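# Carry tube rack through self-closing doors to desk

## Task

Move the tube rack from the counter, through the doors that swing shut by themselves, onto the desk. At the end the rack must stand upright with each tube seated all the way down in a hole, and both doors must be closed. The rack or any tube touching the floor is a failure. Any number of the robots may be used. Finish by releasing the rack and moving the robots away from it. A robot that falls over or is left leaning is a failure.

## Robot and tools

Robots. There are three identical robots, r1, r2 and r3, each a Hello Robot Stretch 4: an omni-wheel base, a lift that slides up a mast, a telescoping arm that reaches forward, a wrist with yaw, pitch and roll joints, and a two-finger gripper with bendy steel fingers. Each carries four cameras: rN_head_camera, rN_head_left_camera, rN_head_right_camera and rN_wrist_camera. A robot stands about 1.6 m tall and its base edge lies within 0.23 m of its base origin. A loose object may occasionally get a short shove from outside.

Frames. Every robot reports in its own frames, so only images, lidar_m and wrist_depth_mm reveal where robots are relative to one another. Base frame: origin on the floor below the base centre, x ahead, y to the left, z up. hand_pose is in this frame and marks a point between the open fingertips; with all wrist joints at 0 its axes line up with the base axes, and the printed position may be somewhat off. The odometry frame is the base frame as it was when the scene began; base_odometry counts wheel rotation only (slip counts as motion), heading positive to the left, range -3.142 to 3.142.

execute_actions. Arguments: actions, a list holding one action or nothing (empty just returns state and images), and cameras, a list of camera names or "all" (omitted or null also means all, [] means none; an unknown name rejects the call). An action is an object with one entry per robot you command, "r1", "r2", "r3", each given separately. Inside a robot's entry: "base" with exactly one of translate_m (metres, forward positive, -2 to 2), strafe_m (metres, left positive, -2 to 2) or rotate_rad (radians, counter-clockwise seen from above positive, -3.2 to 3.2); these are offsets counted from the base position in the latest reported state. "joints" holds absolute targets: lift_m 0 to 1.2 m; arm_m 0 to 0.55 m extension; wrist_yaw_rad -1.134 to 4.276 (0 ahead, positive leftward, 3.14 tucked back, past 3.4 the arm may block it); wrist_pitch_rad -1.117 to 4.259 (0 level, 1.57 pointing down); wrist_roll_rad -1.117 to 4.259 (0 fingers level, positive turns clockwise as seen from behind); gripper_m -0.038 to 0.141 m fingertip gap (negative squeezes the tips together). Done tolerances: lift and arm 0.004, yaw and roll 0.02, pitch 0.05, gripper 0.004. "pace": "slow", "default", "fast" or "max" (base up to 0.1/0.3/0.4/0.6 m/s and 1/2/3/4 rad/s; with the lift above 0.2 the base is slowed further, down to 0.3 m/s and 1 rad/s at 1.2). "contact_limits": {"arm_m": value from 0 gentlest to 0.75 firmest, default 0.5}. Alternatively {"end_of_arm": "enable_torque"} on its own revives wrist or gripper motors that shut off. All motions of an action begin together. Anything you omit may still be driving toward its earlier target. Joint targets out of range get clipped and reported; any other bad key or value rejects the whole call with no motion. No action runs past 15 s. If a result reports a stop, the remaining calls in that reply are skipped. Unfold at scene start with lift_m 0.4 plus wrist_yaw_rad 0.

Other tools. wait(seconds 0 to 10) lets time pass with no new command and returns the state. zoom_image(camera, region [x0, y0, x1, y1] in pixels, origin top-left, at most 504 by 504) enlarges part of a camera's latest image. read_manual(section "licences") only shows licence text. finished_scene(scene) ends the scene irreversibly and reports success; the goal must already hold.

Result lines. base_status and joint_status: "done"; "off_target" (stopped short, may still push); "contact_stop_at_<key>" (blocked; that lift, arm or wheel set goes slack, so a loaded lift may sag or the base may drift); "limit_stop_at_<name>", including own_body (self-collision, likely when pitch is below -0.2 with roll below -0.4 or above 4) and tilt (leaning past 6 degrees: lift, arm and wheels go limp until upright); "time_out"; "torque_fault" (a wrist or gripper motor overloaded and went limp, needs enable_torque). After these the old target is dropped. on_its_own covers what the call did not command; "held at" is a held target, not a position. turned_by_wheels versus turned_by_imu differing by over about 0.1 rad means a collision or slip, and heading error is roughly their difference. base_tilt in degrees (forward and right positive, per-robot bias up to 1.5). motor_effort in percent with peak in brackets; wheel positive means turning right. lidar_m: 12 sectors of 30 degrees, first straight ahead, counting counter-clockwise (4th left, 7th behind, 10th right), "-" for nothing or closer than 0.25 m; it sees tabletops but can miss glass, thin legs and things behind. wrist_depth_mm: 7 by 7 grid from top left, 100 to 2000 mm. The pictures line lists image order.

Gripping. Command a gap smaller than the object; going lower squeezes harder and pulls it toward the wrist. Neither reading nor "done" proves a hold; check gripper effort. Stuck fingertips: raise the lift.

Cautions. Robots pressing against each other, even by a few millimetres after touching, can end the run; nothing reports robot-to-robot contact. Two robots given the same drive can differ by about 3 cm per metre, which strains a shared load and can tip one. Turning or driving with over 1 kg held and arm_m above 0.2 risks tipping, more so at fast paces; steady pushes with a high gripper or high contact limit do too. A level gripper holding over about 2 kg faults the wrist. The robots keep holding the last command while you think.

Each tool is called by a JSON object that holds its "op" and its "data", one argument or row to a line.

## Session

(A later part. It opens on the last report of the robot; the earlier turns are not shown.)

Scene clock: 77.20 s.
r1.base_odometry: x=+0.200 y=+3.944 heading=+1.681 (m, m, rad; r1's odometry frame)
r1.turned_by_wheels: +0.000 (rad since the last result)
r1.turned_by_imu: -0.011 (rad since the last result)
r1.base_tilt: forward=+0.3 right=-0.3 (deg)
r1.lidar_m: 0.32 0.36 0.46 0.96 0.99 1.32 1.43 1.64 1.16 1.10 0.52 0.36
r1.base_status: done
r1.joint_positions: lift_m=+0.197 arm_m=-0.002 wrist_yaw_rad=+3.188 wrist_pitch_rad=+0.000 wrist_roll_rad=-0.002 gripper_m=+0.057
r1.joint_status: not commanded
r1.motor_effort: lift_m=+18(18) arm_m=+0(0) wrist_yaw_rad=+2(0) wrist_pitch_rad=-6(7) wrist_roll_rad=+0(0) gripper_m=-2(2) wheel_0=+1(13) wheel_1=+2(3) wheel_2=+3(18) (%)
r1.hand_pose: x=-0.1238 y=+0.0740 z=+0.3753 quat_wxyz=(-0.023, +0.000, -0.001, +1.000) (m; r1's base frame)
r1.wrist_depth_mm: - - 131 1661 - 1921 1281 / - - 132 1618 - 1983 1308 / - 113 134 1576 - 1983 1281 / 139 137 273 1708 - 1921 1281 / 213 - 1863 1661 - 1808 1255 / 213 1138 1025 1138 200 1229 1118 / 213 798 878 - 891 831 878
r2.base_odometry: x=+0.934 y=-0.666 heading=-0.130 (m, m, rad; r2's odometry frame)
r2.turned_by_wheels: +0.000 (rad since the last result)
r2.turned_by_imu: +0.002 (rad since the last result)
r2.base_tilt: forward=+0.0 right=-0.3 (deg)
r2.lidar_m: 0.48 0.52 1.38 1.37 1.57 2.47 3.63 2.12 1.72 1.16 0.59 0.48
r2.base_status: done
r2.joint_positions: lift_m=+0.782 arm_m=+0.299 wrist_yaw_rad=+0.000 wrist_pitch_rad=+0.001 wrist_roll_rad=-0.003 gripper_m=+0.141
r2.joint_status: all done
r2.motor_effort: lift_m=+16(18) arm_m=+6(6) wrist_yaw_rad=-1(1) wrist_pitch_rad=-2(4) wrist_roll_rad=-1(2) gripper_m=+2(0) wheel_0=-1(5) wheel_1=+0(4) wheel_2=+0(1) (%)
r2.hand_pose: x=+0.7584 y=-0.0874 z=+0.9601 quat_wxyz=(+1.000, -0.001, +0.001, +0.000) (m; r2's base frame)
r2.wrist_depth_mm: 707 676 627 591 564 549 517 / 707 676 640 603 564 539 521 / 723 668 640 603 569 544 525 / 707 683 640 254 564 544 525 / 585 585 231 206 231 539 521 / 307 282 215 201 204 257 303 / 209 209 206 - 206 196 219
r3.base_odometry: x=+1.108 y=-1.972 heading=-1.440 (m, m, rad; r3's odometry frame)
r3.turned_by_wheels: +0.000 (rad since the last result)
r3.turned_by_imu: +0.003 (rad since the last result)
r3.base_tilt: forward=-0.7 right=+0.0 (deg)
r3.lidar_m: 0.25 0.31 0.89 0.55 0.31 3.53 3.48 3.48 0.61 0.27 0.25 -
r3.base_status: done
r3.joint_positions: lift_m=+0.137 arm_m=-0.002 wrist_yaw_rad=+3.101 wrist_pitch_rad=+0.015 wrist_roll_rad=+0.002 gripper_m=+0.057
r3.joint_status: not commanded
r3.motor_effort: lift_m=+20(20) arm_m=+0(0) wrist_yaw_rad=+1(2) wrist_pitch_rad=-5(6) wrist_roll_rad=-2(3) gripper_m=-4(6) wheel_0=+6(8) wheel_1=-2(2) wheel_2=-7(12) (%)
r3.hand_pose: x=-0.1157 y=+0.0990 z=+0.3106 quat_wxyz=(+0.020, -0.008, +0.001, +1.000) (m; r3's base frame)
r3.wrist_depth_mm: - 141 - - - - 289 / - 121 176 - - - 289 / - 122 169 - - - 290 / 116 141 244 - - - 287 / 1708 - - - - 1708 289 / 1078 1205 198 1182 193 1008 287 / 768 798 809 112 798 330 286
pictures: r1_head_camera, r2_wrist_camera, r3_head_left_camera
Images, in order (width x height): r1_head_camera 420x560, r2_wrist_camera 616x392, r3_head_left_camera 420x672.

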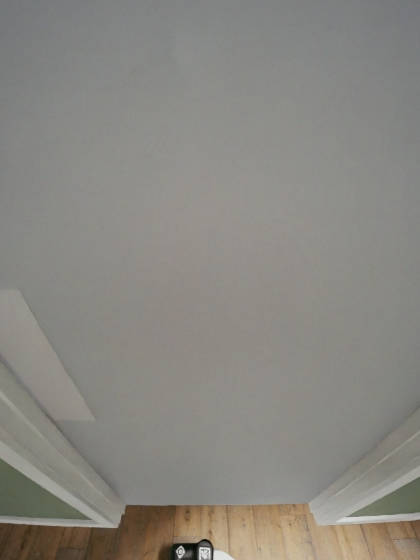

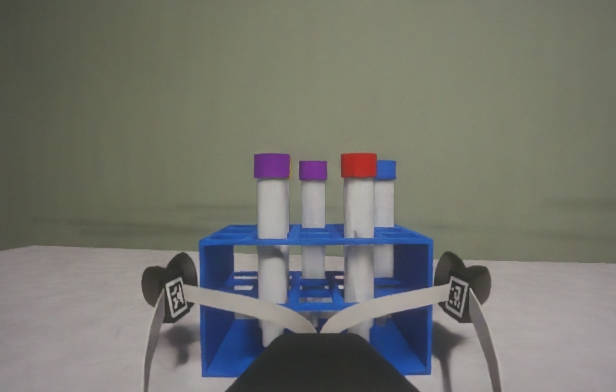

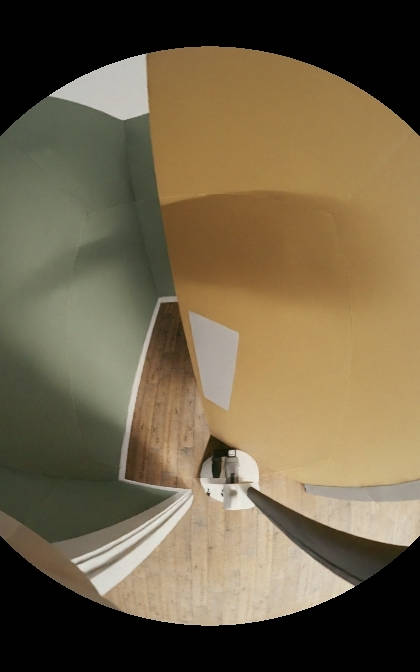

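{"op": "execute_actions", "data": {
  "actions": [
    {"r1": {"base": {"strafe_m": 0.1}, "pace": "fast"}, "r2": {"joints": {"gripper_m": 0.07}}, "r3": {"base": {"translate_m": 0.08}, "pace": "slow"}}
  ],
  "cameras": []
}}

{"op": "execute_actions", "data": {
  "actions": [
    {"r1": {"base": {"translate_m": 0.35}, "pace": "slow"}, "r2": {"joints": {"lift_m": 0.83}, "pace": "slow"}, "r3": {"base": {"translate_m": 0.3}, "pace": "slow"}}
  ],
  "cameras": ["r2_wrist_camera", "r3_head_right_camera"]
}}

Scene clock: 83.90 s.
r1.base_odometry: x=+0.100 y=+3.933 heading=+1.681 (m, m, rad; r1's odometry frame)
r1.turned_by_wheels: +0.000 (rad since the last result)
r1.turned_by_imu: -0.002 (rad since the last result)
r1.base_tilt: forward=+0.3 right=-0.3 (deg)
r1.lidar_m: 0.34 0.35 0.40 0.86 0.89 1.20 1.36 1.79 1.26 1.19 0.52 0.36
r1.base_status: done
r1.joint_positions: lift_m=+0.197 arm_m=-0.002 wrist_yaw_rad=+3.188 wrist_pitch_rad=+0.000 wrist_roll_rad=-0.002 gripper_m=+0.057
r1.joint_status: not commanded
r1.motor_effort: lift_m=+18(18) arm_m=+0(0) wrist_yaw_rad=+1(1) wrist_pitch_rad=-6(5) wrist_roll_rad=-2(1) gripper_m=-3(4) wheel_0=+3(12) wheel_1=-1(9) wheel_2=+1(4) (%)
r1.hand_pose: x=-0.1238 y=+0.0740 z=+0.3753 quat_wxyz=(-0.023, +0.000, -0.001, +1.000) (m; r1's base frame)
r1.wrist_depth_mm: - - 131 1618 - 1708 1138 / - - 132 1618 - 1708 1138 / - 113 134 1499 - 1756 1160 / 138 136 274 1618 - 1708 1138 / 213 1983 1708 1661 - 1708 1118 / 213 1160 1008 1138 200 1255 1060 / 213 798 866 - 904 831 878
r2.base_odometry: x=+0.934 y=-0.666 heading=-0.130 (m, m, rad; r2's odometry frame)
r2.turned_by_wheels: +0.000 (rad since the last result)
r2.turned_by_imu: +0.001 (rad since the last result)
r2.base_tilt: forward=+0.1 right=-0.3 (deg)
r2.lidar_m: 0.46 0.51 1.37 1.39 1.54 2.50 3.62 2.13 1.74 1.16 0.59 0.47
r2.base_status: not commanded
r2.joint_positions: lift_m=+0.782 arm_m=+0.299 wrist_yaw_rad=+0.000 wrist_pitch_rad=+0.001 wrist_roll_rad=-0.003 gripper_m=+0.070
r2.joint_status: all done
r2.motor_effort: lift_m=+16(16) arm_m=+6(6) wrist_yaw_rad=-1(1) wrist_pitch_rad=-2(3) wrist_roll_rad=-1(2) gripper_m=-16(14) wheel_0=-1(1) wheel_1=+1(0) wheel_2=+0(0) (%)
r2.hand_pose: x=+0.7584 y=-0.0874 z=+0.9601 quat_wxyz=(+1.000, -0.001, +0.001, +0.000) (m; r2's base frame)
r2.wrist_depth_mm: 699 661 634 603 569 544 517 / 707 668 627 603 569 544 517 / 715 668 627 603 569 544 521 / 715 668 640 240 240 544 521 / 585 591 228 240 203 544 517 / 307 185 189 211 185 180 304 / 208 204 193 - 185 208 213
r3.base_odometry: x=+1.119 y=-2.051 heading=-1.440 (m, m, rad; r3's odometry frame)
r3.turned_by_wheels: +0.000 (rad since the last result)
r3.turned_by_imu: +0.000 (rad since the last result)
r3.base_tilt: forward=-0.7 right=+0.0 (deg)
r3.lidar_m: 0.25 1.26 0.90 0.84 0.34 0.37 3.55 3.02 0.48 0.25 0.25 -
r3.base_status: done
r3.joint_positions: lift_m=+0.137 arm_m=-0.002 wrist_yaw_rad=+3.101 wrist_pitch_rad=+0.015 wrist_roll_rad=+0.002 gripper_m=+0.057
r3.joint_status: not commanded
r3.motor_effort: lift_m=+20(20) arm_m=+0(0) wrist_yaw_rad=+1(1) wrist_pitch_rad=-7(5) wrist_roll_rad=+0(3) gripper_m=-1(5) wheel_0=+7(11) wheel_1=-1(1) wheel_2=-10(17) (%)
r3.hand_pose: x=-0.1157 y=+0.0990 z=+0.3106 quat_wxyz=(+0.020, -0.008, +0.001, +1.000) (m; r3's base frame)
r3.wrist_depth_mm: - 141 - - - 377 327 / - 121 175 - - 377 329 / - 123 170 - - 379 329 / 116 141 242 - - 379 329 / 1661 - - - - 382 327 / 1098 1182 198 1182 193 377 327 / 768 788 809 112 798 349 327
pictures: none
No camera images: the call's "cameras" was empty. Leave "cameras" out to get every camera's image.

Scene clock: 88.67 s.
r1.base_odometry: x=+0.062 y=+4.281 heading=+1.681 (m, m, rad; r1's odometry frame)
r1.turned_by_wheels: +0.000 (rad since the last result)
r1.turned_by_imu: -0.002 (rad since the last result)
r1.base_tilt: forward=+0.4 right=-0.3 (deg)
r1.lidar_m: - 0.25 2.00 0.27 0.32 1.22 1.50 1.77 1.24 0.37 0.25 -
r1.base_status: done
r1.joint_positions: lift_m=+0.197 arm_m=-0.002 wrist_yaw_rad=+3.188 wrist_pitch_rad=+0.000 wrist_roll_rad=-0.002 gripper_m=+0.057
r1.joint_status: not commanded
r1.motor_effort: lift_m=+17(18) arm_m=+0(1) wrist_yaw_rad=+1(1) wrist_pitch_rad=-6(5) wrist_roll_rad=-1(2) gripper_m=-2(2) wheel_0=+6(17) wheel_1=+8(13) wheel_2=-14(24) (%)
r1.hand_pose: x=-0.1238 y=+0.0740 z=+0.3754 quat_wxyz=(-0.023, +0.000, -0.001, +1.000) (m; r1's base frame)
r1.wrist_depth_mm: - - 131 - - 1756 1182 / - - 132 - - 1756 1160 / - 113 134 - - 1756 1160 / 139 136 273 - - 1756 1160 / 214 - 1756 1708 - 1708 1160 / 213 1160 991 1138 200 1229 1078 / 213 788 878 - 904 842 891
r2.base_odometry: x=+0.934 y=-0.666 heading=-0.130 (m, m, rad; r2's odometry frame)
r2.turned_by_wheels: +0.000 (rad since the last result)
r2.turned_by_imu: +0.001 (rad since the last result)
r2.base_tilt: forward=+0.0 right=-0.3 (deg)
r2.lidar_m: 0.46 0.53 1.40 1.38 1.54 2.48 3.65 2.08 1.75 1.15 0.58 0.46
r2.base_status: not commanded
r2.joint_positions: lift_m=+0.830 arm_m=+0.299 wrist_yaw_rad=+0.000 wrist_pitch_rad=+0.003 wrist_roll_rad=-0.003 gripper_m=+0.070
r2.joint_status: all done
r2.motor_effort: lift_m=+22(24) arm_m=+5(6) wrist_yaw_rad=-1(1) wrist_pitch_rad=-7(9) wrist_roll_rad=-1(0) gripper_m=-17(25) wheel_0=-1(1) wheel_1=+1(1) wheel_2=+0(0) (%)
r2.hand_pose: x=+0.7584 y=-0.0874 z=+1.0070 quat_wxyz=(+1.000, -0.001, +0.002, +0.000) (m; r2's base frame)
r2.wrist_depth_mm: 699 668 634 603 574 539 525 / 715 668 621 603 574 544 521 / 707 676 634 591 574 544 530 / 707 676 627 241 239 549 530 / 723 668 227 241 202 549 530 / 442 185 189 211 187 180 433 / 298 290 198 - 185 297 296
r3.base_odometry: x=+1.158 y=-2.348 heading=-1.440 (m, m, rad; r3's odometry frame)
r3.turned_by_wheels: +0.000 (rad since the last result)
r3.turned_by_imu: +0.000 (rad since the last result)
r3.base_tilt: forward=-0.7 right=+0.0 (deg)
r3.lidar_m: 1.53 1.27 0.89 0.84 0.75 0.58 3.91 0.92 0.30 0.25 1.68 0.25
r3.base_status: done
r3.joint_positions: lift_m=+0.137 arm_m=-0.002 wrist_yaw_rad=+3.101 wrist_pitch_rad=+0.015 wrist_roll_rad=+0.002 gripper_m=+0.057
r3.joint_status: not commanded
r3.motor_effort: lift_m=+21(20) arm_m=+0(0) wrist_yaw_rad=+2(1) wrist_pitch_rad=-5(5) wrist_roll_rad=-2(2) gripper_m=-3(3) wheel_0=+6(10) wheel_1=-1(2) wheel_2=-7(15) (%)
r3.hand_pose: x=-0.1157 y=+0.0990 z=+0.3106 quat_wxyz=(+0.020, -0.008, +0.001, +1.000) (m; r3's base frame)
r3.wrist_depth_mm: - 141 - - - 634 634 / - 121 175 - - 634 640 / - 122 170 - - 640 647 / 116 141 243 - - 634 640 / 1708 - - - 683 647 640 / 1060 1229 199 1182 193 640 640 / 768 798 809 112 676 627 634
pictures: r2_wrist_camera, r3_head_right_camera
Images, in order (width x height): r2_wrist_camera 616x392, r3_head_right_camera 420x672.

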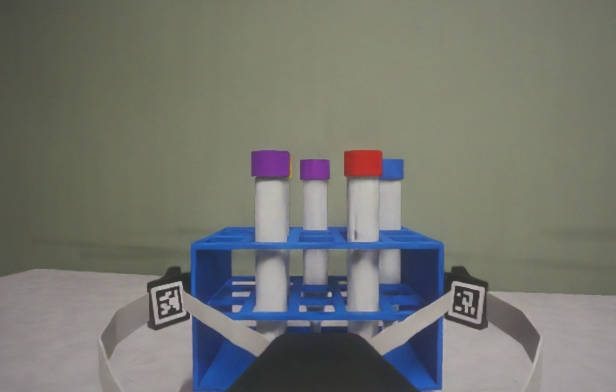

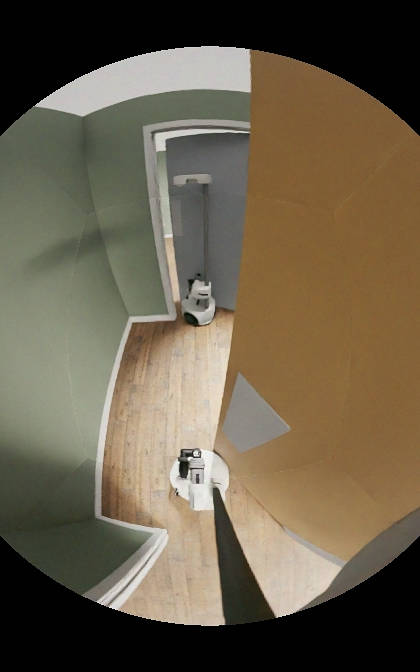

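{"op": "execute_actions", "data": {
  "actions": [
    {"r1": {"base": {"translate_m": 0.55}, "pace": "slow"}, "r2": {"base": {"translate_m": -2.0}, "joints": {"arm_m": 0.01}, "pace": "fast"}, "r3": {"base": {"strafe_m": -0.36}, "pace": "slow"}}
  ],
  "cameras": ["r1_head_right_camera"]
}}

{"op": "execute_actions", "data": {
  "actions": [
    {"r1": {"base": {"strafe_m": -0.34}, "pace": "slow"}, "r2": {"base": {"translate_m": -0.17}, "pace": "default"}, "r3": {"base": {"translate_m": 0.27}, "pace": "slow"}}
  ],
  "cameras": ["r1_head_right_camera", "r3_head_right_camera"]
}}

Scene clock: 104.40 s.
r1.base_odometry: x=+0.001 y=+4.827 heading=+1.681 (m, m, rad; r1's odometry frame)
r1.turned_by_wheels: +0.000 (rad since the last result)
r1.turned_by_imu: -0.009 (rad since the last result)
r1.base_tilt: forward=+0.3 right=-0.3 (deg)
r1.lidar_m: 0.27 0.71 2.02 1.93 0.73 0.57 2.10 1.84 0.31 0.25 - 0.25
r1.base_status: done
r1.joint_positions: lift_m=+0.197 arm_m=-0.002 wrist_yaw_rad=+3.188 wrist_pitch_rad=+0.000 wrist_roll_rad=-0.002 gripper_m=+0.057
r1.joint_status: not commanded
r1.motor_effort: lift_m=+17(17) arm_m=+0(0) wrist_yaw_rad=+2(1) wrist_pitch_rad=-7(5) wrist_roll_rad=+1(0) gripper_m=-1(3) wheel_0=+7(12) wheel_1=+2(9) wheel_2=-8(23) (%)
r1.hand_pose: x=-0.1238 y=+0.0740 z=+0.3754 quat_wxyz=(-0.023, +0.000, -0.001, +1.000) (m; r1's base frame)
r1.wrist_depth_mm: - - 132 - - 585 585 / - - 132 - - 585 580 / - 113 134 - - 585 591 / 139 136 273 - - 597 591 / 214 - - - - 603 597 / 213 1160 991 1118 200 597 603 / 212 798 878 - 842 603 609
r2.base_odometry: x=-1.050 y=-0.407 heading=-0.130 (m, m, rad; r2's odometry frame)
r2.turned_by_wheels: +0.000 (rad since the last result)
r2.turned_by_imu: +0.003 (rad since the last result)
r2.base_tilt: forward=+0.0 right=-0.2 (deg)
r2.lidar_m: 0.43 2.15 1.77 1.74 1.96 1.63 1.63 1.66 1.38 0.73 0.70 2.44
r2.base_status: done
r2.joint_positions: lift_m=+0.830 arm_m=+0.011 wrist_yaw_rad=+0.000 wrist_pitch_rad=+0.004 wrist_roll_rad=-0.003 gripper_m=+0.070
r2.joint_status: all done
r2.motor_effort: lift_m=+22(22) arm_m=-5(6) wrist_yaw_rad=+0(3) wrist_pitch_rad=-8(8) wrist_roll_rad=-1(2) gripper_m=-17(18) wheel_0=+0(7) wheel_1=+1(6) wheel_2=-2(10) (%)
r2.hand_pose: x=+0.4703 y=-0.0875 z=+1.0070 quat_wxyz=(+1.000, -0.001, +0.002, +0.000) (m; r2's base frame)
r2.wrist_depth_mm: 1983 - - - - - - / 1983 - - - - - - / 1921 - - - - - - / 1863 - - 240 240 - - / 1863 - 229 240 204 - - / 1921 185 189 210 186 179 - / 1921 - 196 - 186 - -
r3.base_odometry: x=+0.801 y=-2.395 heading=-1.440 (m, m, rad; r3's odometry frame)
r3.turned_by_wheels: +0.000 (rad since the last result)
r3.turned_by_imu: +0.001 (rad since the last result)
r3.base_tilt: forward=-0.7 right=+0.1 (deg)
r3.lidar_m: 1.71 1.74 1.25 1.19 0.80 0.90 3.90 0.32 0.25 - 0.25 0.25
r3.base_status: done
r3.joint_positions: lift_m=+0.137 arm_m=-0.002 wrist_yaw_rad=+3.101 wrist_pitch_rad=+0.015 wrist_roll_rad=+0.002 gripper_m=+0.057
r3.joint_status: not commanded
r3.motor_effort: lift_m=+20(20) arm_m=-1(0) wrist_yaw_rad=+0(2) wrist_pitch_rad=-6(6) wrist_roll_rad=-2(1) gripper_m=-5(3) wheel_0=+7(13) wheel_1=-3(8) wheel_2=+1(6) (%)
r3.hand_pose: x=-0.1157 y=+0.0990 z=+0.3106 quat_wxyz=(+0.020, -0.008, +0.001, +1.000) (m; r3's base frame)
r3.wrist_depth_mm: - 141 - - - - - / - 121 175 - - - - / - 122 170 - - - - / 116 141 243 - - - - / 436 1708 - - - - 1756 / 452 1025 198 1229 194 1205 991 / 449 597 809 112 798 741 741
pictures: r1_head_right_camera
Images, in order (width x height): r1_head_right_camera 420x672.

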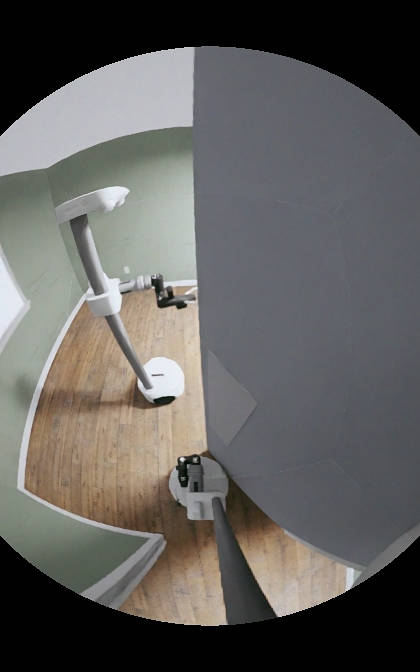

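Scene clock: 108.93 s.
r1.base_odometry: x=+0.339 y=+4.864 heading=+1.681 (m, m, rad; r1's odometry frame)
r1.turned_by_wheels: +0.000 (rad since the last result)
r1.turned_by_imu: -0.001 (rad since the last result)
r1.base_tilt: forward=+0.2 right=-0.3 (deg)
r1.lidar_m: 2.67 0.84 0.95 2.21 0.79 1.80 1.80 0.30 0.25 - 0.25 0.26
r1.base_status: done
r1.joint_positions: lift_m=+0.197 arm_m=-0.002 wrist_yaw_rad=+3.188 wrist_pitch_rad=+0.000 wrist_roll_rad=-0.002 gripper_m=+0.057
r1.joint_status: not commanded
r1.motor_effort: lift_m=+17(17) arm_m=+0(0) wrist_yaw_rad=+1(1) wrist_pitch_rad=-4(5) wrist_roll_rad=-2(0) gripper_m=-3(3) wheel_0=+7(18) wheel_1=-6(13) wheel_2=+0(5) (%)
r1.hand_pose: x=-0.1238 y=+0.0740 z=+0.3754 quat_wxyz=(-0.023, +0.000, -0.001, +1.000) (m; r1's base frame)
r1.wrist_depth_mm: - - 132 - - - 1708 / - - 132 - - - 1661 / - 113 134 - - - 1661 / 139 136 274 - - - 1661 / 213 569 - 1983 - - 1661 / 213 530 1008 1138 200 1255 1229 / 213 496 891 - 904 842 878
r2.base_odometry: x=-1.218 y=-0.385 heading=-0.130 (m, m, rad; r2's odometry frame)
r2.turned_by_wheels: +0.000 (rad since the last result)
r2.turned_by_imu: +0.001 (rad since the last result)
r2.base_tilt: forward=+0.0 right=-0.3 (deg)
r2.lidar_m: 0.42 2.17 1.79 1.77 1.81 1.45 1.45 1.62 1.36 1.32 0.94 0.48
r2.base_status: done
r2.joint_positions: lift_m=+0.830 arm_m=+0.011 wrist_yaw_rad=+0.000 wrist_pitch_rad=+0.004 wrist_roll_rad=-0.003 gripper_m=+0.070
r2.joint_status: not commanded
r2.motor_effort: lift_m=+21(21) arm_m=-5(5) wrist_yaw_rad=-1(1) wrist_pitch_rad=-8(9) wrist_roll_rad=-1(1) gripper_m=-15(19) wheel_0=-1(6) wheel_1=+0(5) wheel_2=-2(9) (%)
r2.hand_pose: x=+0.4703 y=-0.0874 z=+1.0070 quat_wxyz=(+1.000, -0.001, +0.002, +0.000) (m; r2's base frame)
r2.wrist_depth_mm: - - - - - - - / - - - - - - - / - - - - - - - / - - - 240 239 - - / - - 228 240 202 - - / - 185 189 210 186 180 - / 1921 - 198 - 186 - -
r3.base_odometry: x=+0.836 y=-2.663 heading=-1.440 (m, m, rad; r3's odometry frame)
r3.turned_by_wheels: +0.000 (rad since the last result)
r3.turned_by_imu: +0.001 (rad since the last result)
r3.base_tilt: forward=-0.7 right=+0.0 (deg)
r3.lidar_m: 1.43 1.55 1.26 1.22 1.13 0.97 4.23 0.30 0.25 - 0.90 1.19
r3.base_status: done
r3.joint_positions: lift_m=+0.137 arm_m=-0.002 wrist_yaw_rad=+3.101 wrist_pitch_rad=+0.015 wrist_roll_rad=+0.002 gripper_m=+0.057
r3.joint_status: not commanded
r3.motor_effort: lift_m=+20(20) arm_m=+0(0) wrist_yaw_rad=+0(2) wrist_pitch_rad=-6(5) wrist_roll_rad=-3(3) gripper_m=-3(6) wheel_0=+4(9) wheel_1=-2(1) wheel_2=+0(5) (%)
r3.hand_pose: x=-0.1157 y=+0.0990 z=+0.3106 quat_wxyz=(+0.020, -0.008, +0.001, +1.000) (m; r3's base frame)
r3.wrist_depth_mm: - 141 - - - - 917 / - 121 175 - - - 917 / - 122 170 - - - 917 / 116 141 244 - - - 917 / 427 676 - - - - 917 / 439 668 198 1205 195 1078 904 / 439 574 798 113 798 750 820
pictures: r1_head_right_camera, r3_head_right_camera
Images, in order (width x height): r1_head_right_camera 420x672, r3_head_right_camera 420x672.

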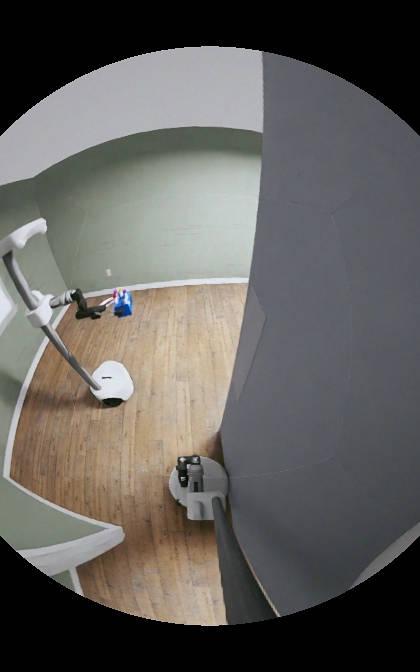

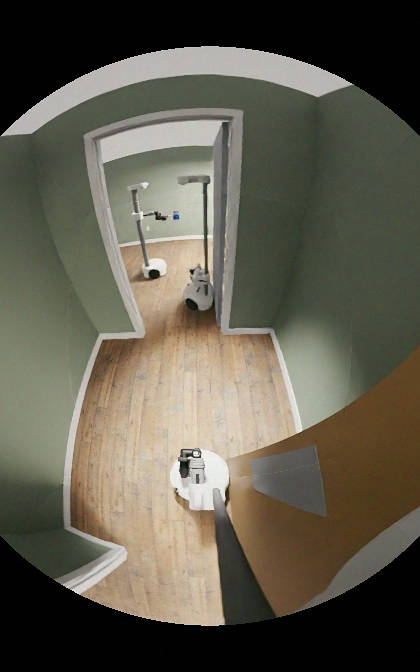

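{"op": "execute_actions", "data": {
  "actions": [
    {"r1": {"base": {"translate_m": 0.33}, "pace": "default"}, "r2": {"base": {"rotate_rad": -1.36}, "pace": "default"}, "r3": {"base": {"strafe_m": -0.04}, "pace": "slow"}}
  ],
  "cameras": ["r1_head_right_camera", "r2_head_camera", "r2_wrist_camera"]
}}

Scene clock: 125.90 s.
r1.base_odometry: x=+0.302 y=+5.192 heading=+1.682 (m, m, rad; r1's odometry frame)
r1.turned_by_wheels: +0.000 (rad since the last result)
r1.turned_by_imu: -0.003 (rad since the last result)
r1.base_tilt: forward=+0.3 right=-0.3 (deg)
r1.lidar_m: 2.34 2.41 0.72 0.63 1.21 1.03 2.13 0.29 0.25 - 1.93 2.47
r1.base_status: done
r1.joint_positions: lift_m=+0.197 arm_m=-0.002 wrist_yaw_rad=+3.188 wrist_pitch_rad=+0.000 wrist_roll_rad=-0.002 gripper_m=+0.057
r1.joint_status: not commanded
r1.motor_effort: lift_m=+17(17) arm_m=+1(0) wrist_yaw_rad=+0(0) wrist_pitch_rad=-6(5) wrist_roll_rad=-3(0) gripper_m=-3(2) wheel_0=+6(14) wheel_1=+0(7) wheel_2=-2(13) (%)
r1.hand_pose: x=-0.1238 y=+0.0740 z=+0.3754 quat_wxyz=(-0.023, +0.000, -0.001, +1.000) (m; r1's base frame)
r1.wrist_depth_mm: - - 132 - - - 904 / - - 132 - - - 904 / - 113 134 - - - 904 / 138 137 272 - - - 904 / 213 554 866 - - - 931 / 213 517 778 1138 200 1229 904 / 213 484 831 - 904 842 878
r2.base_odometry: x=-1.218 y=-0.385 heading=-1.490 (m, m, rad; r2's odometry frame)
r2.turned_by_wheels: -1.360 (rad since the last result)
r2.turned_by_imu: -1.350 (rad since the last result)
r2.base_tilt: forward=+0.0 right=-0.3 (deg)
r2.lidar_m: 0.42 0.75 0.88 2.65 1.95 1.77 1.82 1.60 1.43 1.47 1.47 1.30
r2.base_status: done
r2.joint_positions: lift_m=+0.830 arm_m=+0.011 wrist_yaw_rad=+0.000 wrist_pitch_rad=+0.004 wrist_roll_rad=-0.003 gripper_m=+0.070
r2.joint_status: not commanded
r2.motor_effort: lift_m=+21(21) arm_m=-6(5) wrist_yaw_rad=+0(0) wrist_pitch_rad=-8(10) wrist_roll_rad=+0(1) gripper_m=-19(19) wheel_0=+3(6) wheel_1=+0(8) wheel_2=+1(8) (%)
r2.hand_pose: x=+0.4703 y=-0.0875 z=+1.0070 quat_wxyz=(+1.000, -0.001, +0.002, +0.000) (m; r2's base frame)
r2.wrist_depth_mm: 931 1138 - - - 960 904 / 904 1138 - - - 976 878 / 917 1160 - - - 976 904 / 917 1118 - 239 239 991 904 / 917 1138 228 202 204 976 917 / 904 185 188 211 186 180 891 / 931 1118 198 - 186 976 891
r3.base_odometry: x=+0.797 y=-2.668 heading=-1.440 (m, m, rad; r3's odometry frame)
r3.turned_by_wheels: +0.000 (rad since the last result)
r3.turned_by_imu: +0.000 (rad since the last result)
r3.base_tilt: forward=-0.7 right=-0.1 (deg)
r3.lidar_m: 1.43 1.59 1.29 1.23 1.14 1.06 0.71 0.27 0.25 - 0.86 1.15
r3.base_status: done
r3.joint_positions: lift_m=+0.137 arm_m=-0.002 wrist_yaw_rad=+3.101 wrist_pitch_rad=+0.015 wrist_roll_rad=+0.002 gripper_m=+0.057
r3.joint_status: not commanded
r3.motor_effort: lift_m=+20(20) arm_m=+0(0) wrist_yaw_rad=+2(1) wrist_pitch_rad=-6(6) wrist_roll_rad=-2(3) gripper_m=-3(2) wheel_0=+3(8) wheel_1=-4(11) wheel_2=+1(0) (%)
r3.hand_pose: x=-0.1157 y=+0.0990 z=+0.3106 quat_wxyz=(+0.020, -0.008, +0.001, +1.000) (m; r3's base frame)
r3.wrist_depth_mm: - 141 - - - - 904 / - 121 175 - - - 917 / - 122 169 - - - 931 / 116 141 243 - - - 917 / 407 627 - - - - 931 / 415 615 198 1205 194 1182 904 / 415 539 798 112 820 750 820
pictures: r1_head_right_camera, r2_head_camera, r2_wrist_camera
Images, in order (width x height): r1_head_right_camera 420x672, r2_head_camera 420x560, r2_wrist_camera 616x392.

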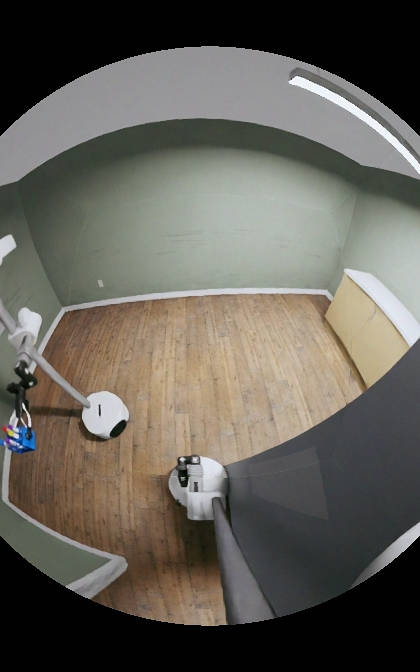

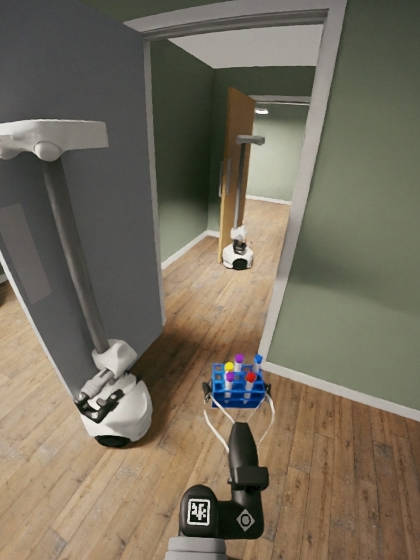

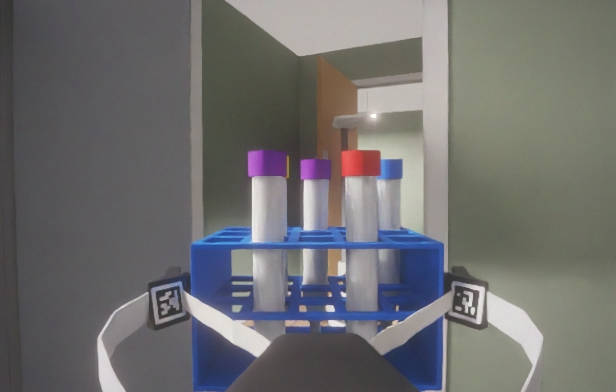

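{"op": "execute_actions", "data": {
  "actions": [
    {"r2": {"base": {"translate_m": 1.5}, "pace": "fast"}}
  ],
  "cameras": []
}}

{"op": "execute_actions", "data": {
  "actions": [
    {"r2": {"base": {"rotate_rad": -0.72}, "pace": "default"}}
  ],
  "cameras": ["r2_head_camera", "r3_head_left_camera"]
}}

Scene clock: 142.97 s.
r1.base_odometry: x=+0.302 y=+5.192 heading=+1.682 (m, m, rad; r1's odometry frame)
r1.turned_by_wheels: +0.000 (rad since the last result)
r1.turned_by_imu: -0.004 (rad since the last result)
r1.base_tilt: forward=+0.4 right=-0.2 (deg)
r1.lidar_m: 2.33 2.39 2.39 2.27 1.18 0.67 0.66 0.29 0.25 - 1.91 2.46
r1.base_status: not commanded
r1.joint_positions: lift_m=+0.197 arm_m=-0.002 wrist_yaw_rad=+3.188 wrist_pitch_rad=+0.000 wrist_roll_rad=-0.002 gripper_m=+0.057
r1.joint_status: not commanded
r1.motor_effort: lift_m=+17(17) arm_m=+0(0) wrist_yaw_rad=+1(1) wrist_pitch_rad=-6(7) wrist_roll_rad=+0(2) gripper_m=-3(3) wheel_0=+6(6) wheel_1=+0(0) wheel_2=-2(2) (%)
r1.hand_pose: x=-0.1238 y=+0.0740 z=+0.3754 quat_wxyz=(-0.023, +0.000, -0.001, +1.000) (m; r1's base frame)
r1.wrist_depth_mm: - - 131 - - - 891 / - - 132 - - - 891 / - 113 134 - - - 904 / 138 136 272 - - - 904 / 213 559 854 - 878 - 917 / 213 521 778 809 200 1118 917 / 212 484 820 - 788 854 878
r2.base_odometry: x=-1.097 y=-1.880 heading=-1.490 (m, m, rad; r2's odometry frame)
r2.turned_by_wheels: +0.000 (rad since the last result)
r2.turned_by_imu: +0.002 (rad since the last result)
r2.base_tilt: forward=+0.0 right=-0.2 (deg)
r2.lidar_m: 0.43 1.15 0.43 0.41 0.53 0.65 3.22 2.23 0.42 0.45 1.30 1.32
r2.base_status: done
r2.joint_positions: lift_m=+0.830 arm_m=+0.011 wrist_yaw_rad=+0.000 wrist_pitch_rad=+0.004 wrist_roll_rad=-0.003 gripper_m=+0.070
r2.joint_status: not commanded
r2.motor_effort: lift_m=+21(22) arm_m=-5(5) wrist_yaw_rad=-1(1) wrist_pitch_rad=-8(9) wrist_roll_rad=-1(1) gripper_m=-17(22) wheel_0=+0(8) wheel_1=+1(6) wheel_2=+0(12) (%)
r2.hand_pose: x=+0.4703 y=-0.0874 z=+1.0070 quat_wxyz=(+1.000, -0.001, +0.002, +0.000) (m; r2's base frame)
r2.wrist_depth_mm: 976 1205 1661 - 1182 - - / 991 1229 1661 - - - - / 991 1229 1708 1281 - - - / 976 1205 1576 240 240 - - / 976 1229 227 239 202 - - / 960 184 188 211 187 180 1618 / 1008 1229 198 - 185 - 1708
r3.base_odometry: x=+0.797 y=-2.668 heading=-1.440 (m, m, rad; r3's odometry frame)
r3.turned_by_wheels: +0.000 (rad since the last result)
r3.turned_by_imu: +0.001 (rad since the last result)
r3.base_tilt: forward=-0.7 right=+0.0 (deg)
r3.lidar_m: 1.01 1.41 1.31 1.25 1.11 1.03 0.74 0.27 0.25 - 0.86 1.18
r3.base_status: not commanded
r3.joint_positions: lift_m=+0.137 arm_m=-0.002 wrist_yaw_rad=+3.101 wrist_pitch_rad=+0.015 wrist_roll_rad=+0.002 gripper_m=+0.057
r3.joint_status: not commanded
r3.motor_effort: lift_m=+20(20) arm_m=+0(0) wrist_yaw_rad=+0(1) wrist_pitch_rad=-6(6) wrist_roll_rad=-3(2) gripper_m=-1(4) wheel_0=+3(3) wheel_1=-5(5) wheel_2=+1(1) (%)
r3.hand_pose: x=-0.1157 y=+0.0990 z=+0.3106 quat_wxyz=(+0.020, -0.008, +0.001, +1.000) (m; r3's base frame)
r3.wrist_depth_mm: - 141 - - - - 917 / - 121 176 - - - 917 / - 122 170 - - - 904 / 116 142 245 - - - 917 / 407 621 - - - - 904 / 415 621 198 1229 194 1182 904 / 413 535 809 112 798 759 820
pictures: none
No camera images: the call's "cameras" was empty. Leave "cameras" out to get every camera's image.

Scene clock: 144.43 s.
r1.base_odometry: x=+0.302 y=+5.192 heading=+1.682 (m, m, rad; r1's odometry frame)
r1.turned_by_wheels: +0.000 (rad since the last result)
r1.turned_by_imu: -0.001 (rad since the last result)
r1.base_tilt: forward=+0.4 right=-0.4 (deg)
r1.lidar_m: 2.33 2.37 2.38 2.27 1.18 0.66 0.66 0.28 0.25 - 1.92 2.47
r1.base_status: not commanded
r1.joint_positions: lift_m=+0.197 arm_m=-0.002 wrist_yaw_rad=+3.188 wrist_pitch_rad=+0.000 wrist_roll_rad=-0.002 gripper_m=+0.057
r1.joint_status: not commanded
r1.motor_effort: lift_m=+17(17) arm_m=+0(0) wrist_yaw_rad=+1(2) wrist_pitch_rad=-6(7) wrist_roll_rad=-1(3) gripper_m=-3(3) wheel_0=+6(6) wheel_1=+0(0) wheel_2=-2(2) (%)
r1.hand_pose: x=-0.1238 y=+0.0740 z=+0.3754 quat_wxyz=(-0.023, +0.000, -0.001, +1.000) (m; r1's base frame)
r1.wrist_depth_mm: - - 131 - - - 891 / - - 132 - - - 891 / - 113 134 - - - 904 / 139 136 273 - - - 904 / 214 559 842 - 854 - 904 / 213 517 788 798 201 1138 917 / 212 484 820 - 788 831 891
r2.base_odometry: x=-1.097 y=-1.880 heading=-2.210 (m, m, rad; r2's odometry frame)
r2.turned_by_wheels: -0.720 (rad since the last result)
r2.turned_by_imu: -0.715 (rad since the last result)
r2.base_tilt: forward=+0.0 right=-0.2 (deg)
r2.lidar_m: 0.43 1.31 1.28 0.45 0.40 0.45 0.66 0.76 2.49 0.44 0.41 0.49
r2.base_status: done
r2.joint_positions: lift_m=+0.830 arm_m=+0.011 wrist_yaw_rad=+0.000 wrist_pitch_rad=+0.004 wrist_roll_rad=-0.003 gripper_m=+0.070
r2.joint_status: not commanded
r2.motor_effort: lift_m=+21(21) arm_m=-5(6) wrist_yaw_rad=-1(0) wrist_pitch_rad=-9(9) wrist_roll_rad=+0(1) gripper_m=-18(19) wheel_0=+1(6) wheel_1=-1(7) wheel_2=+0(7) (%)
r2.hand_pose: x=+0.4703 y=-0.0875 z=+1.0070 quat_wxyz=(+1.000, -0.001, +0.002, +0.000) (m; r2's base frame)
r2.wrist_depth_mm: 1078 - - - 1661 1118 878 / 1430 - - - 1537 1118 878 / 1366 - - - 1464 1118 878 / 1430 - - 241 240 1138 866 / 1464 - 228 241 203 1118 878 / 1430 185 187 211 186 180 866 / 1182 - 198 - 186 1118 854
r3.base_odometry: x=+0.797 y=-2.668 heading=-1.440 (m, m, rad; r3's odometry frame)
r3.turned_by_wheels: +0.000 (rad since the last result)
r3.turned_by_imu: +0.000 (rad since the last result)
r3.base_tilt: forward=-0.7 right=+0.0 (deg)
r3.lidar_m: 1.30 1.11 1.31 1.24 1.12 1.02 0.73 0.27 0.25 - 0.85 1.18
r3.base_status: not commanded
r3.joint_positions: lift_m=+0.137 arm_m=-0.002 wrist_yaw_rad=+3.101 wrist_pitch_rad=+0.015 wrist_roll_rad=+0.002 gripper_m=+0.057
r3.joint_status: not commanded
r3.motor_effort: lift_m=+20(20) arm_m=+0(0) wrist_yaw_rad=+2(2) wrist_pitch_rad=-5(7) wrist_roll_rad=-2(2) gripper_m=-3(1) wheel_0=+3(3) wheel_1=-5(4) wheel_2=+1(1) (%)
r3.hand_pose: x=-0.1157 y=+0.0990 z=+0.3106 quat_wxyz=(+0.020, -0.008, +0.001, +1.000) (m; r3's base frame)
r3.wrist_depth_mm: - 141 - - - - 917 / - 121 175 - - - 917 / - 122 170 - - - 904 / 116 141 243 - - - 917 / 407 627 - - - - 904 / 415 621 198 1229 193 1205 904 / 413 535 809 112 809 759 820
pictures: r2_head_camera, r3_head_left_camera
Images, in order (width x height): r2_head_camera 420x560, r3_head_left_camera 420x672.

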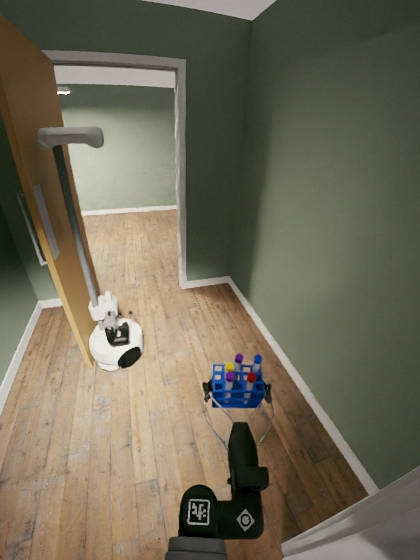

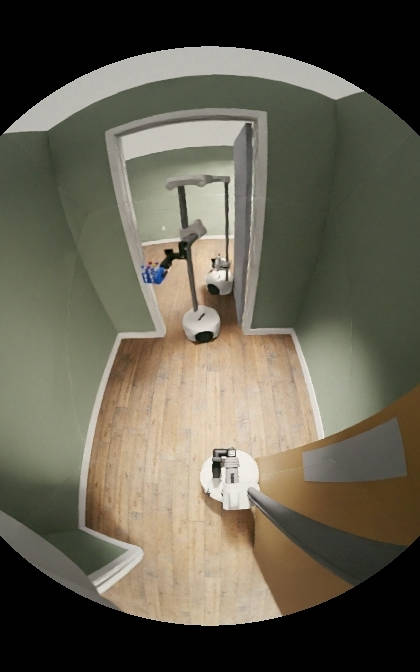

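{"op": "execute_actions", "data": {
  "actions": [
    {"r2": {"base": {"translate_m": 1.4}, "pace": "fast"}, "r1": {"base": {"translate_m": 0.55}, "pace": "default"}}
  ],
  "cameras": []
}}

{"op": "execute_actions", "data": {
  "actions": [
    {"r2": {"base": {"rotate_rad": 0.66}, "pace": "default"}}
  ],
  "cameras": ["r2_head_camera", "r2_wrist_camera"]
}}

Scene clock: 155.87 s.
r1.base_odometry: x=+0.241 y=+5.739 heading=+1.682 (m, m, rad; r1's odometry frame)
r1.turned_by_wheels: +0.000 (rad since the last result)
r1.turned_by_imu: -0.006 (rad since the last result)
r1.base_tilt: forward=+0.4 right=-0.3 (deg)
r1.lidar_m: 1.79 1.85 2.43 2.28 2.01 0.75 0.90 1.37 1.81 1.78 1.82 1.88
r1.base_status: done
r1.joint_positions: lift_m=+0.197 arm_m=-0.002 wrist_yaw_rad=+3.188 wrist_pitch_rad=+0.000 wrist_roll_rad=-0.002 gripper_m=+0.057
r1.joint_status: not commanded
r1.motor_effort: lift_m=+17(17) arm_m=+0(0) wrist_yaw_rad=+1(1) wrist_pitch_rad=-6(6) wrist_roll_rad=-1(1) gripper_m=-3(1) wheel_0=+3(13) wheel_1=+2(6) wheel_2=-2(12) (%)
r1.hand_pose: x=-0.1238 y=+0.0740 z=+0.3754 quat_wxyz=(-0.023, +0.000, -0.001, +1.000) (m; r1's base frame)
r1.wrist_depth_mm: - - 132 1182 931 1397 1430 / - - 132 1118 931 1430 1464 / - 113 134 1098 931 1430 1464 / 138 136 273 1182 946 1430 1464 / 213 1499 1464 1182 891 1464 1464 / 213 1138 1008 1098 201 1118 1229 / 213 809 878 - 866 842 878
r2.base_odometry: x=-1.932 y=-3.004 heading=-2.210 (m, m, rad; r2's odometry frame)
r2.turned_by_wheels: +0.000 (rad since the last result)
r2.turned_by_imu: +0.001 (rad since the last result)
r2.base_tilt: forward=+0.0 right=-0.2 (deg)
r2.lidar_m: 0.42 0.96 1.09 0.50 0.58 1.54 1.61 1.22 0.66 0.55 0.54 0.63
r2.base_status: done
r2.joint_positions: lift_m=+0.830 arm_m=+0.011 wrist_yaw_rad=+0.000 wrist_pitch_rad=+0.004 wrist_roll_rad=-0.003 gripper_m=+0.070
r2.joint_status: not commanded
r2.motor_effort: lift_m=+21(21) arm_m=-5(5) wrist_yaw_rad=-1(0) wrist_pitch_rad=-8(9) wrist_roll_rad=-1(1) gripper_m=-19(18) wheel_0=+0(6) wheel_1=+0(5) wheel_2=+1(10) (%)
r2.hand_pose: x=+0.4703 y=-0.0874 z=+1.0070 quat_wxyz=(+1.000, -0.001, +0.002, +0.000) (m; r2's base frame)
r2.wrist_depth_mm: - 707 759 809 750 521 413 / - 723 750 798 759 525 418 / - 715 759 809 715 535 418 / - 715 750 240 238 535 418 / - 732 229 241 204 535 421 / - 185 187 210 187 179 421 / - 723 197 - 185 530 404
r3.base_odometry: x=+0.797 y=-2.668 heading=-1.440 (m, m, rad; r3's odometry frame)
r3.turned_by_wheels: +0.000 (rad since the last result)
r3.turned_by_imu: +0.001 (rad since the last result)
r3.base_tilt: forward=-0.7 right=+0.0 (deg)
r3.lidar_m: 1.42 1.59 0.49 0.51 0.86 1.04 0.76 0.27 0.25 - 0.86 1.18
r3.base_status: not commanded
r3.joint_positions: lift_m=+0.137 arm_m=-0.002 wrist_yaw_rad=+3.101 wrist_pitch_rad=+0.015 wrist_roll_rad=+0.002 gripper_m=+0.057
r3.joint_status: not commanded
r3.motor_effort: lift_m=+20(20) arm_m=+0(0) wrist_yaw_rad=+2(1) wrist_pitch_rad=-6(5) wrist_roll_rad=-4(2) gripper_m=-4(6) wheel_0=+3(3) wheel_1=-4(4) wheel_2=+1(1) (%)
r3.hand_pose: x=-0.1157 y=+0.0990 z=+0.3106 quat_wxyz=(+0.020, -0.008, +0.001, +1.000) (m; r3's base frame)
r3.wrist_depth_mm: - 141 - - - - 917 / - 121 175 - - - 931 / - 122 170 - - - 904 / 116 141 244 - - - 931 / 407 621 - - - - 917 / 413 621 198 1205 193 1182 891 / 418 535 809 112 809 750 820
pictures: none
No camera images: the call's "cameras" was empty. Leave "cameras" out to get every camera's image.

Scene clock: 157.30 s.
r1.base_odometry: x=+0.241 y=+5.739 heading=+1.682 (m, m, rad; r1's odometry frame)
r1.turned_by_wheels: +0.000 (rad since the last result)
r1.turned_by_imu: -0.001 (rad since the last result)
r1.base_tilt: forward=+0.3 right=-0.3 (deg)
r1.lidar_m: 1.78 1.84 2.44 2.29 2.01 1.02 1.12 1.37 1.79 1.76 1.82 1.89
r1.base_status: not commanded
r1.joint_positions: lift_m=+0.197 arm_m=-0.002 wrist_yaw_rad=+3.188 wrist_pitch_rad=+0.000 wrist_roll_rad=-0.002 gripper_m=+0.057
r1.joint_status: not commanded
r1.motor_effort: lift_m=+17(17) arm_m=+0(0) wrist_yaw_rad=+1(1) wrist_pitch_rad=-5(6) wrist_roll_rad=-3(1) gripper_m=-2(5) wheel_0=+3(3) wheel_1=+2(2) wheel_2=-2(2) (%)
r1.hand_pose: x=-0.1238 y=+0.0740 z=+0.3754 quat_wxyz=(-0.023, +0.000, -0.001, +1.000) (m; r1's base frame)
r1.wrist_depth_mm: - - 132 1308 1160 1060 1464 / - - 132 1281 1182 1118 1430 / - 113 134 1281 1182 1098 1464 / 139 137 273 1308 1182 1118 1464 / 214 1499 1464 1336 1138 1118 1464 / 213 1138 1008 1138 200 1118 1255 / 213 798 866 - 904 854 891
r2.base_odometry: x=-1.932 y=-3.004 heading=-1.550 (m, m, rad; r2's odometry frame)
r2.turned_by_wheels: +0.660 (rad since the last result)
r2.turned_by_imu: +0.656 (rad since the last result)
r2.base_tilt: forward=+0.0 right=-0.2 (deg)
r2.lidar_m: 0.42 0.57 0.49 1.52 1.52 1.24 1.02 0.60 0.55 0.56 0.67 0.49
r2.base_status: done
r2.joint_positions: lift_m=+0.830 arm_m=+0.011 wrist_yaw_rad=+0.000 wrist_pitch_rad=+0.004 wrist_roll_rad=-0.003 gripper_m=+0.070
r2.joint_status: not commanded
r2.motor_effort: lift_m=+21(21) arm_m=-5(5) wrist_yaw_rad=-2(2) wrist_pitch_rad=-9(8) wrist_roll_rad=-1(1) gripper_m=-18(16) wheel_0=-1(6) wheel_1=-1(6) wheel_2=-1(8) (%)
r2.hand_pose: x=+0.4704 y=-0.0874 z=+1.0070 quat_wxyz=(+1.000, -0.001, +0.002, +0.000) (m; r2's base frame)
r2.wrist_depth_mm: 891 - - - - 647 603 / 878 - - - - 654 609 / 866 - - - - 647 609 / 866 - - 241 241 654 621 / 878 - 227 239 202 654 609 / 854 185 188 211 186 180 621 / 878 1921 198 - 186 661 615
r3.base_odometry: x=+0.797 y=-2.668 heading=-1.440 (m, m, rad; r3's odometry frame)
r3.turned_by_wheels: +0.000 (rad since the last result)
r3.turned_by_imu: +0.000 (rad since the last result)
r3.base_tilt: forward=-0.6 right=+0.1 (deg)
r3.lidar_m: 1.45 1.60 0.50 0.50 0.61 1.04 0.77 0.26 0.25 - 0.85 1.19
r3.base_status: not commanded
r3.joint_positions: lift_m=+0.137 arm_m=-0.002 wrist_yaw_rad=+3.101 wrist_pitch_rad=+0.015 wrist_roll_rad=+0.002 gripper_m=+0.057
r3.joint_status: not commanded
r3.motor_effort: lift_m=+20(20) arm_m=+0(0) wrist_yaw_rad=+2(0) wrist_pitch_rad=-6(5) wrist_roll_rad=-3(2) gripper_m=-4(1) wheel_0=+3(3) wheel_1=-5(4) wheel_2=+1(1) (%)
r3.hand_pose: x=-0.1157 y=+0.0990 z=+0.3106 quat_wxyz=(+0.020, -0.008, +0.001, +1.000) (m; r3's base frame)
r3.wrist_depth_mm: - 141 - - - - 931 / - 121 175 - - - 917 / - 123 169 - - - 904 / 116 141 242 - - - 904 / 407 615 - - - - 931 / 413 621 198 1205 194 1182 917 / 415 535 798 112 798 750 809
pictures: r2_head_camera, r2_wrist_camera
Images, in order (width x height): r2_head_camera 420x560, r2_wrist_camera 616x392.

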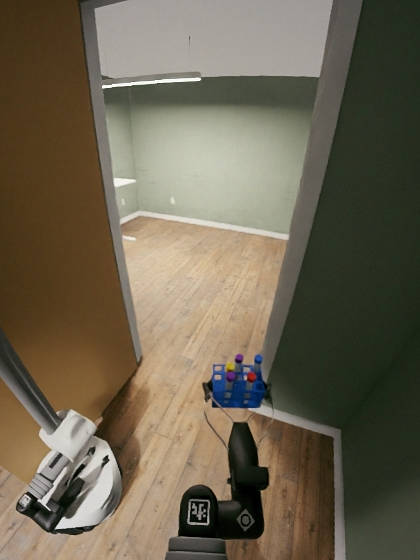

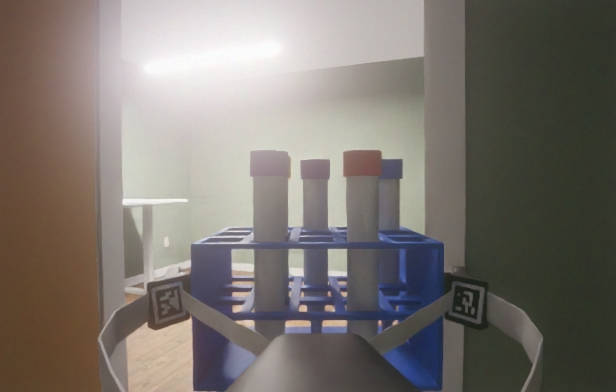

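{"op": "execute_actions", "data": {
  "actions": [
    {"r2": {"base": {"translate_m": 1.65}, "pace": "fast"}}
  ],
  "cameras": []
}}

{"op": "execute_actions", "data": {
  "actions": [
    {"r2": {"base": {"rotate_rad": 1.0}, "pace": "default"}, "r3": {"base": {"translate_m": 0.45}, "pace": "max"}}
  ],
  "cameras": ["r2_head_camera", "r2_wrist_camera"]
}}

Scene clock: 168.10 s.
r1.base_odometry: x=+0.241 y=+5.739 heading=+1.682 (m, m, rad; r1's odometry frame)
r1.turned_by_wheels: +0.000 (rad since the last result)
r1.turned_by_imu: -0.004 (rad since the last result)
r1.base_tilt: forward=+0.3 right=-0.3 (deg)
r1.lidar_m: 1.79 1.85 2.43 2.29 2.01 1.39 1.32 1.37 1.79 1.77 1.80 1.89
r1.base_status: not commanded
r1.joint_positions: lift_m=+0.197 arm_m=-0.002 wrist_yaw_rad=+3.188 wrist_pitch_rad=+0.000 wrist_roll_rad=-0.002 gripper_m=+0.057
r1.joint_status: not commanded
r1.motor_effort: lift_m=+17(17) arm_m=+0(0) wrist_yaw_rad=+1(1) wrist_pitch_rad=-6(6) wrist_roll_rad=-1(1) gripper_m=-3(3) wheel_0=+3(3) wheel_1=+2(2) wheel_2=-2(2) (%)
r1.hand_pose: x=-0.1238 y=+0.0740 z=+0.3754 quat_wxyz=(-0.023, +0.000, -0.001, +1.000) (m; r1's base frame)
r1.wrist_depth_mm: - - 131 1430 1464 1430 1430 / - - 132 1464 1464 1464 1430 / - 112 134 1464 1499 1499 1464 / 139 136 273 1464 1464 1464 1464 / 214 1499 1499 1499 1499 1464 1464 / 213 1160 1025 1118 200 1229 1229 / 213 788 878 - 904 842 904
r2.base_odometry: x=-1.898 y=-4.653 heading=-1.550 (m, m, rad; r2's odometry frame)
r2.turned_by_wheels: +0.000 (rad since the last result)
r2.turned_by_imu: +0.002 (rad since the last result)
r2.base_tilt: forward=+0.0 right=-0.3 (deg)
r2.lidar_m: 0.42 2.03 1.84 0.84 0.58 0.82 1.99 0.67 1.05 2.13 2.56 0.49
r2.base_status: done
r2.joint_positions: lift_m=+0.830 arm_m=+0.011 wrist_yaw_rad=+0.000 wrist_pitch_rad=+0.004 wrist_roll_rad=-0.003 gripper_m=+0.070
r2.joint_status: not commanded
r2.motor_effort: lift_m=+21(21) arm_m=-5(5) wrist_yaw_rad=-1(2) wrist_pitch_rad=-9(9) wrist_roll_rad=-2(1) gripper_m=-19(16) wheel_0=+0(7) wheel_1=+0(6) wheel_2=+1(13) (%)
r2.hand_pose: x=+0.4703 y=-0.0874 z=+1.0070 quat_wxyz=(+1.000, -0.001, +0.002, +0.000) (m; r2's base frame)
r2.wrist_depth_mm: - - - - - - - / - - - - - - - / - - - - - - - / - - - 238 239 - - / - - 228 240 203 - - / - 183 187 210 186 180 - / - - 196 - 186 - -
r3.base_odometry: x=+0.797 y=-2.668 heading=-1.440 (m, m, rad; r3's odometry frame)
r3.turned_by_wheels: +0.000 (rad since the last result)
r3.turned_by_imu: +0.001 (rad since the last result)
r3.base_tilt: forward=-0.7 right=+0.0 (deg)
r3.lidar_m: 1.43 1.57 1.33 1.24 1.15 1.03 0.75 0.26 0.25 - 0.85 1.16
r3.base_status: not commanded
r3.joint_positions: lift_m=+0.137 arm_m=-0.002 wrist_yaw_rad=+3.101 wrist_pitch_rad=+0.015 wrist_roll_rad=+0.002 gripper_m=+0.057
r3.joint_status: not commanded
r3.motor_effort: lift_m=+20(20) arm_m=+0(0) wrist_yaw_rad=+1(1) wrist_pitch_rad=-6(5) wrist_roll_rad=-2(2) gripper_m=-4(3) wheel_0=+3(4) wheel_1=-4(5) wheel_2=+1(1) (%)
r3.hand_pose: x=-0.1157 y=+0.0990 z=+0.3106 quat_wxyz=(+0.020, -0.008, +0.001, +1.000) (m; r3's base frame)
r3.wrist_depth_mm: - 142 - - - - 904 / - 121 175 - - - 904 / - 122 170 - - - 904 / 116 141 243 - - - 904 / 407 615 - 1308 - - 904 / 415 615 198 1229 193 1182 917 / 415 539 809 112 798 750 831
pictures: none
No camera images: the call's "cameras" was empty. Leave "cameras" out to get every camera's image.

Scene clock: 170.37 s.
r1.base_odometry: x=+0.241 y=+5.739 heading=+1.682 (m, m, rad; r1's odometry frame)
r1.turned_by_wheels: +0.000 (rad since the last result)
r1.turned_by_imu: -0.001 (rad since the last result)
r1.base_tilt: forward=+0.3 right=-0.4 (deg)
r1.lidar_m: 1.79 1.82 2.45 2.28 2.02 1.40 1.31 1.36 1.80 1.78 1.83 1.91
r1.base_status: not commanded
r1.joint_positions: lift_m=+0.197 arm_m=-0.002 wrist_yaw_rad=+3.188 wrist_pitch_rad=+0.000 wrist_roll_rad=-0.002 gripper_m=+0.057
r1.joint_status: not commanded
r1.motor_effort: lift_m=+17(17) arm_m=+0(0) wrist_yaw_rad=+1(1) wrist_pitch_rad=-7(6) wrist_roll_rad=+1(2) gripper_m=-3(3) wheel_0=+3(3) wheel_1=+2(2) wheel_2=-2(2) (%)
r1.hand_pose: x=-0.1238 y=+0.0740 z=+0.3754 quat_wxyz=(-0.023, +0.000, -0.001, +1.000) (m; r1's base frame)
r1.wrist_depth_mm: - - 131 1464 1430 1397 1430 / - - 132 1464 1430 1430 1430 / - 113 134 1464 1464 1464 1464 / 139 136 273 1464 1464 1464 1499 / 213 1464 1464 1499 1464 1464 1464 / 213 1160 1008 1138 200 1255 1229 / 212 798 866 - 904 842 891
r2.base_odometry: x=-1.898 y=-4.653 heading=-0.550 (m, m, rad; r2's odometry frame)
r2.turned_by_wheels: +1.000 (rad since the last result)
r2.turned_by_imu: +0.994 (rad since the last result)
r2.base_tilt: forward=+0.0 right=-0.3 (deg)
r2.lidar_m: 0.42 0.89 0.60 0.73 2.11 0.68 0.96 2.12 2.50 2.66 2.67 2.12
r2.base_status: done
r2.joint_positions: lift_m=+0.830 arm_m=+0.011 wrist_yaw_rad=+0.000 wrist_pitch_rad=+0.004 wrist_roll_rad=-0.003 gripper_m=+0.070
r2.joint_status: not commanded
r2.motor_effort: lift_m=+21(21) arm_m=-5(5) wrist_yaw_rad=-2(2) wrist_pitch_rad=-9(9) wrist_roll_rad=-1(1) gripper_m=-21(21) wheel_0=+0(7) wheel_1=-2(7) wheel_2=-1(6) (%)
r2.hand_pose: x=+0.4704 y=-0.0874 z=+1.0071 quat_wxyz=(+1.000, -0.001, +0.002, +0.000) (m; r2's base frame)
r2.wrist_depth_mm: 1229 - - - - - - / 1160 - - - - - - / 1205 - - - - - - / 1205 - - 241 240 - - / 1160 - 227 239 202 - - / 1182 184 188 210 186 180 - / 1182 1921 198 - 185 - -
r3.base_odometry: x=+0.856 y=-3.114 heading=-1.440 (m, m, rad; r3's odometry frame)
r3.turned_by_wheels: +0.000 (rad since the last result)
r3.turned_by_imu: +0.001 (rad since the last result)
r3.base_tilt: forward=-0.7 right=+0.0 (deg)
r3.lidar_m: 0.98 1.10 1.32 1.24 1.33 1.39 0.32 0.43 0.83 0.79 0.84 0.98
r3.base_status: done
r3.joint_positions: lift_m=+0.137 arm_m=-0.002 wrist_yaw_rad=+3.101 wrist_pitch_rad=+0.015 wrist_roll_rad=+0.002 gripper_m=+0.057
r3.joint_status: not commanded
r3.motor_effort: lift_m=+20(20) arm_m=+0(0) wrist_yaw_rad=+1(0) wrist_pitch_rad=-6(7) wrist_roll_rad=-3(0) gripper_m=-2(5) wheel_0=-2(9) wheel_1=+0(6) wheel_2=-2(14) (%)
r3.hand_pose: x=-0.1157 y=+0.0990 z=+0.3106 quat_wxyz=(+0.020, -0.008, +0.001, +1.000) (m; r3's base frame)
r3.wrist_depth_mm: - 141 462 - - 1336 1336 / - 121 175 - - 1336 1336 / - 122 170 - - 1336 1366 / 115 141 243 - - 1336 1366 / 1281 1336 466 1708 - 1336 1366 / 1078 1205 198 1229 194 1205 1182 / 768 809 466 112 798 750 809
pictures: r2_head_camera, r2_wrist_camera
Images, in order (width x height): r2_head_camera 420x560, r2_wrist_camera 616x392.

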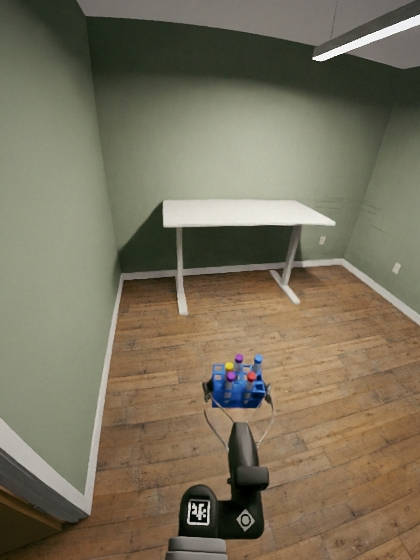

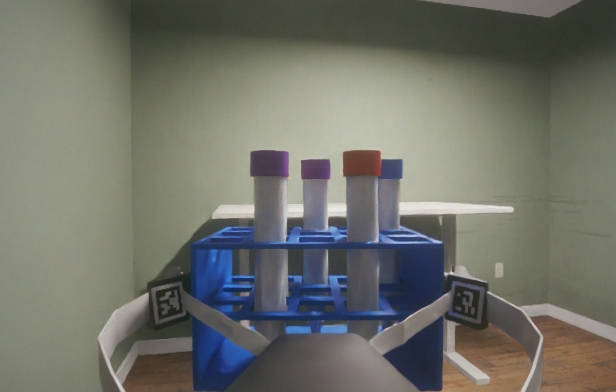

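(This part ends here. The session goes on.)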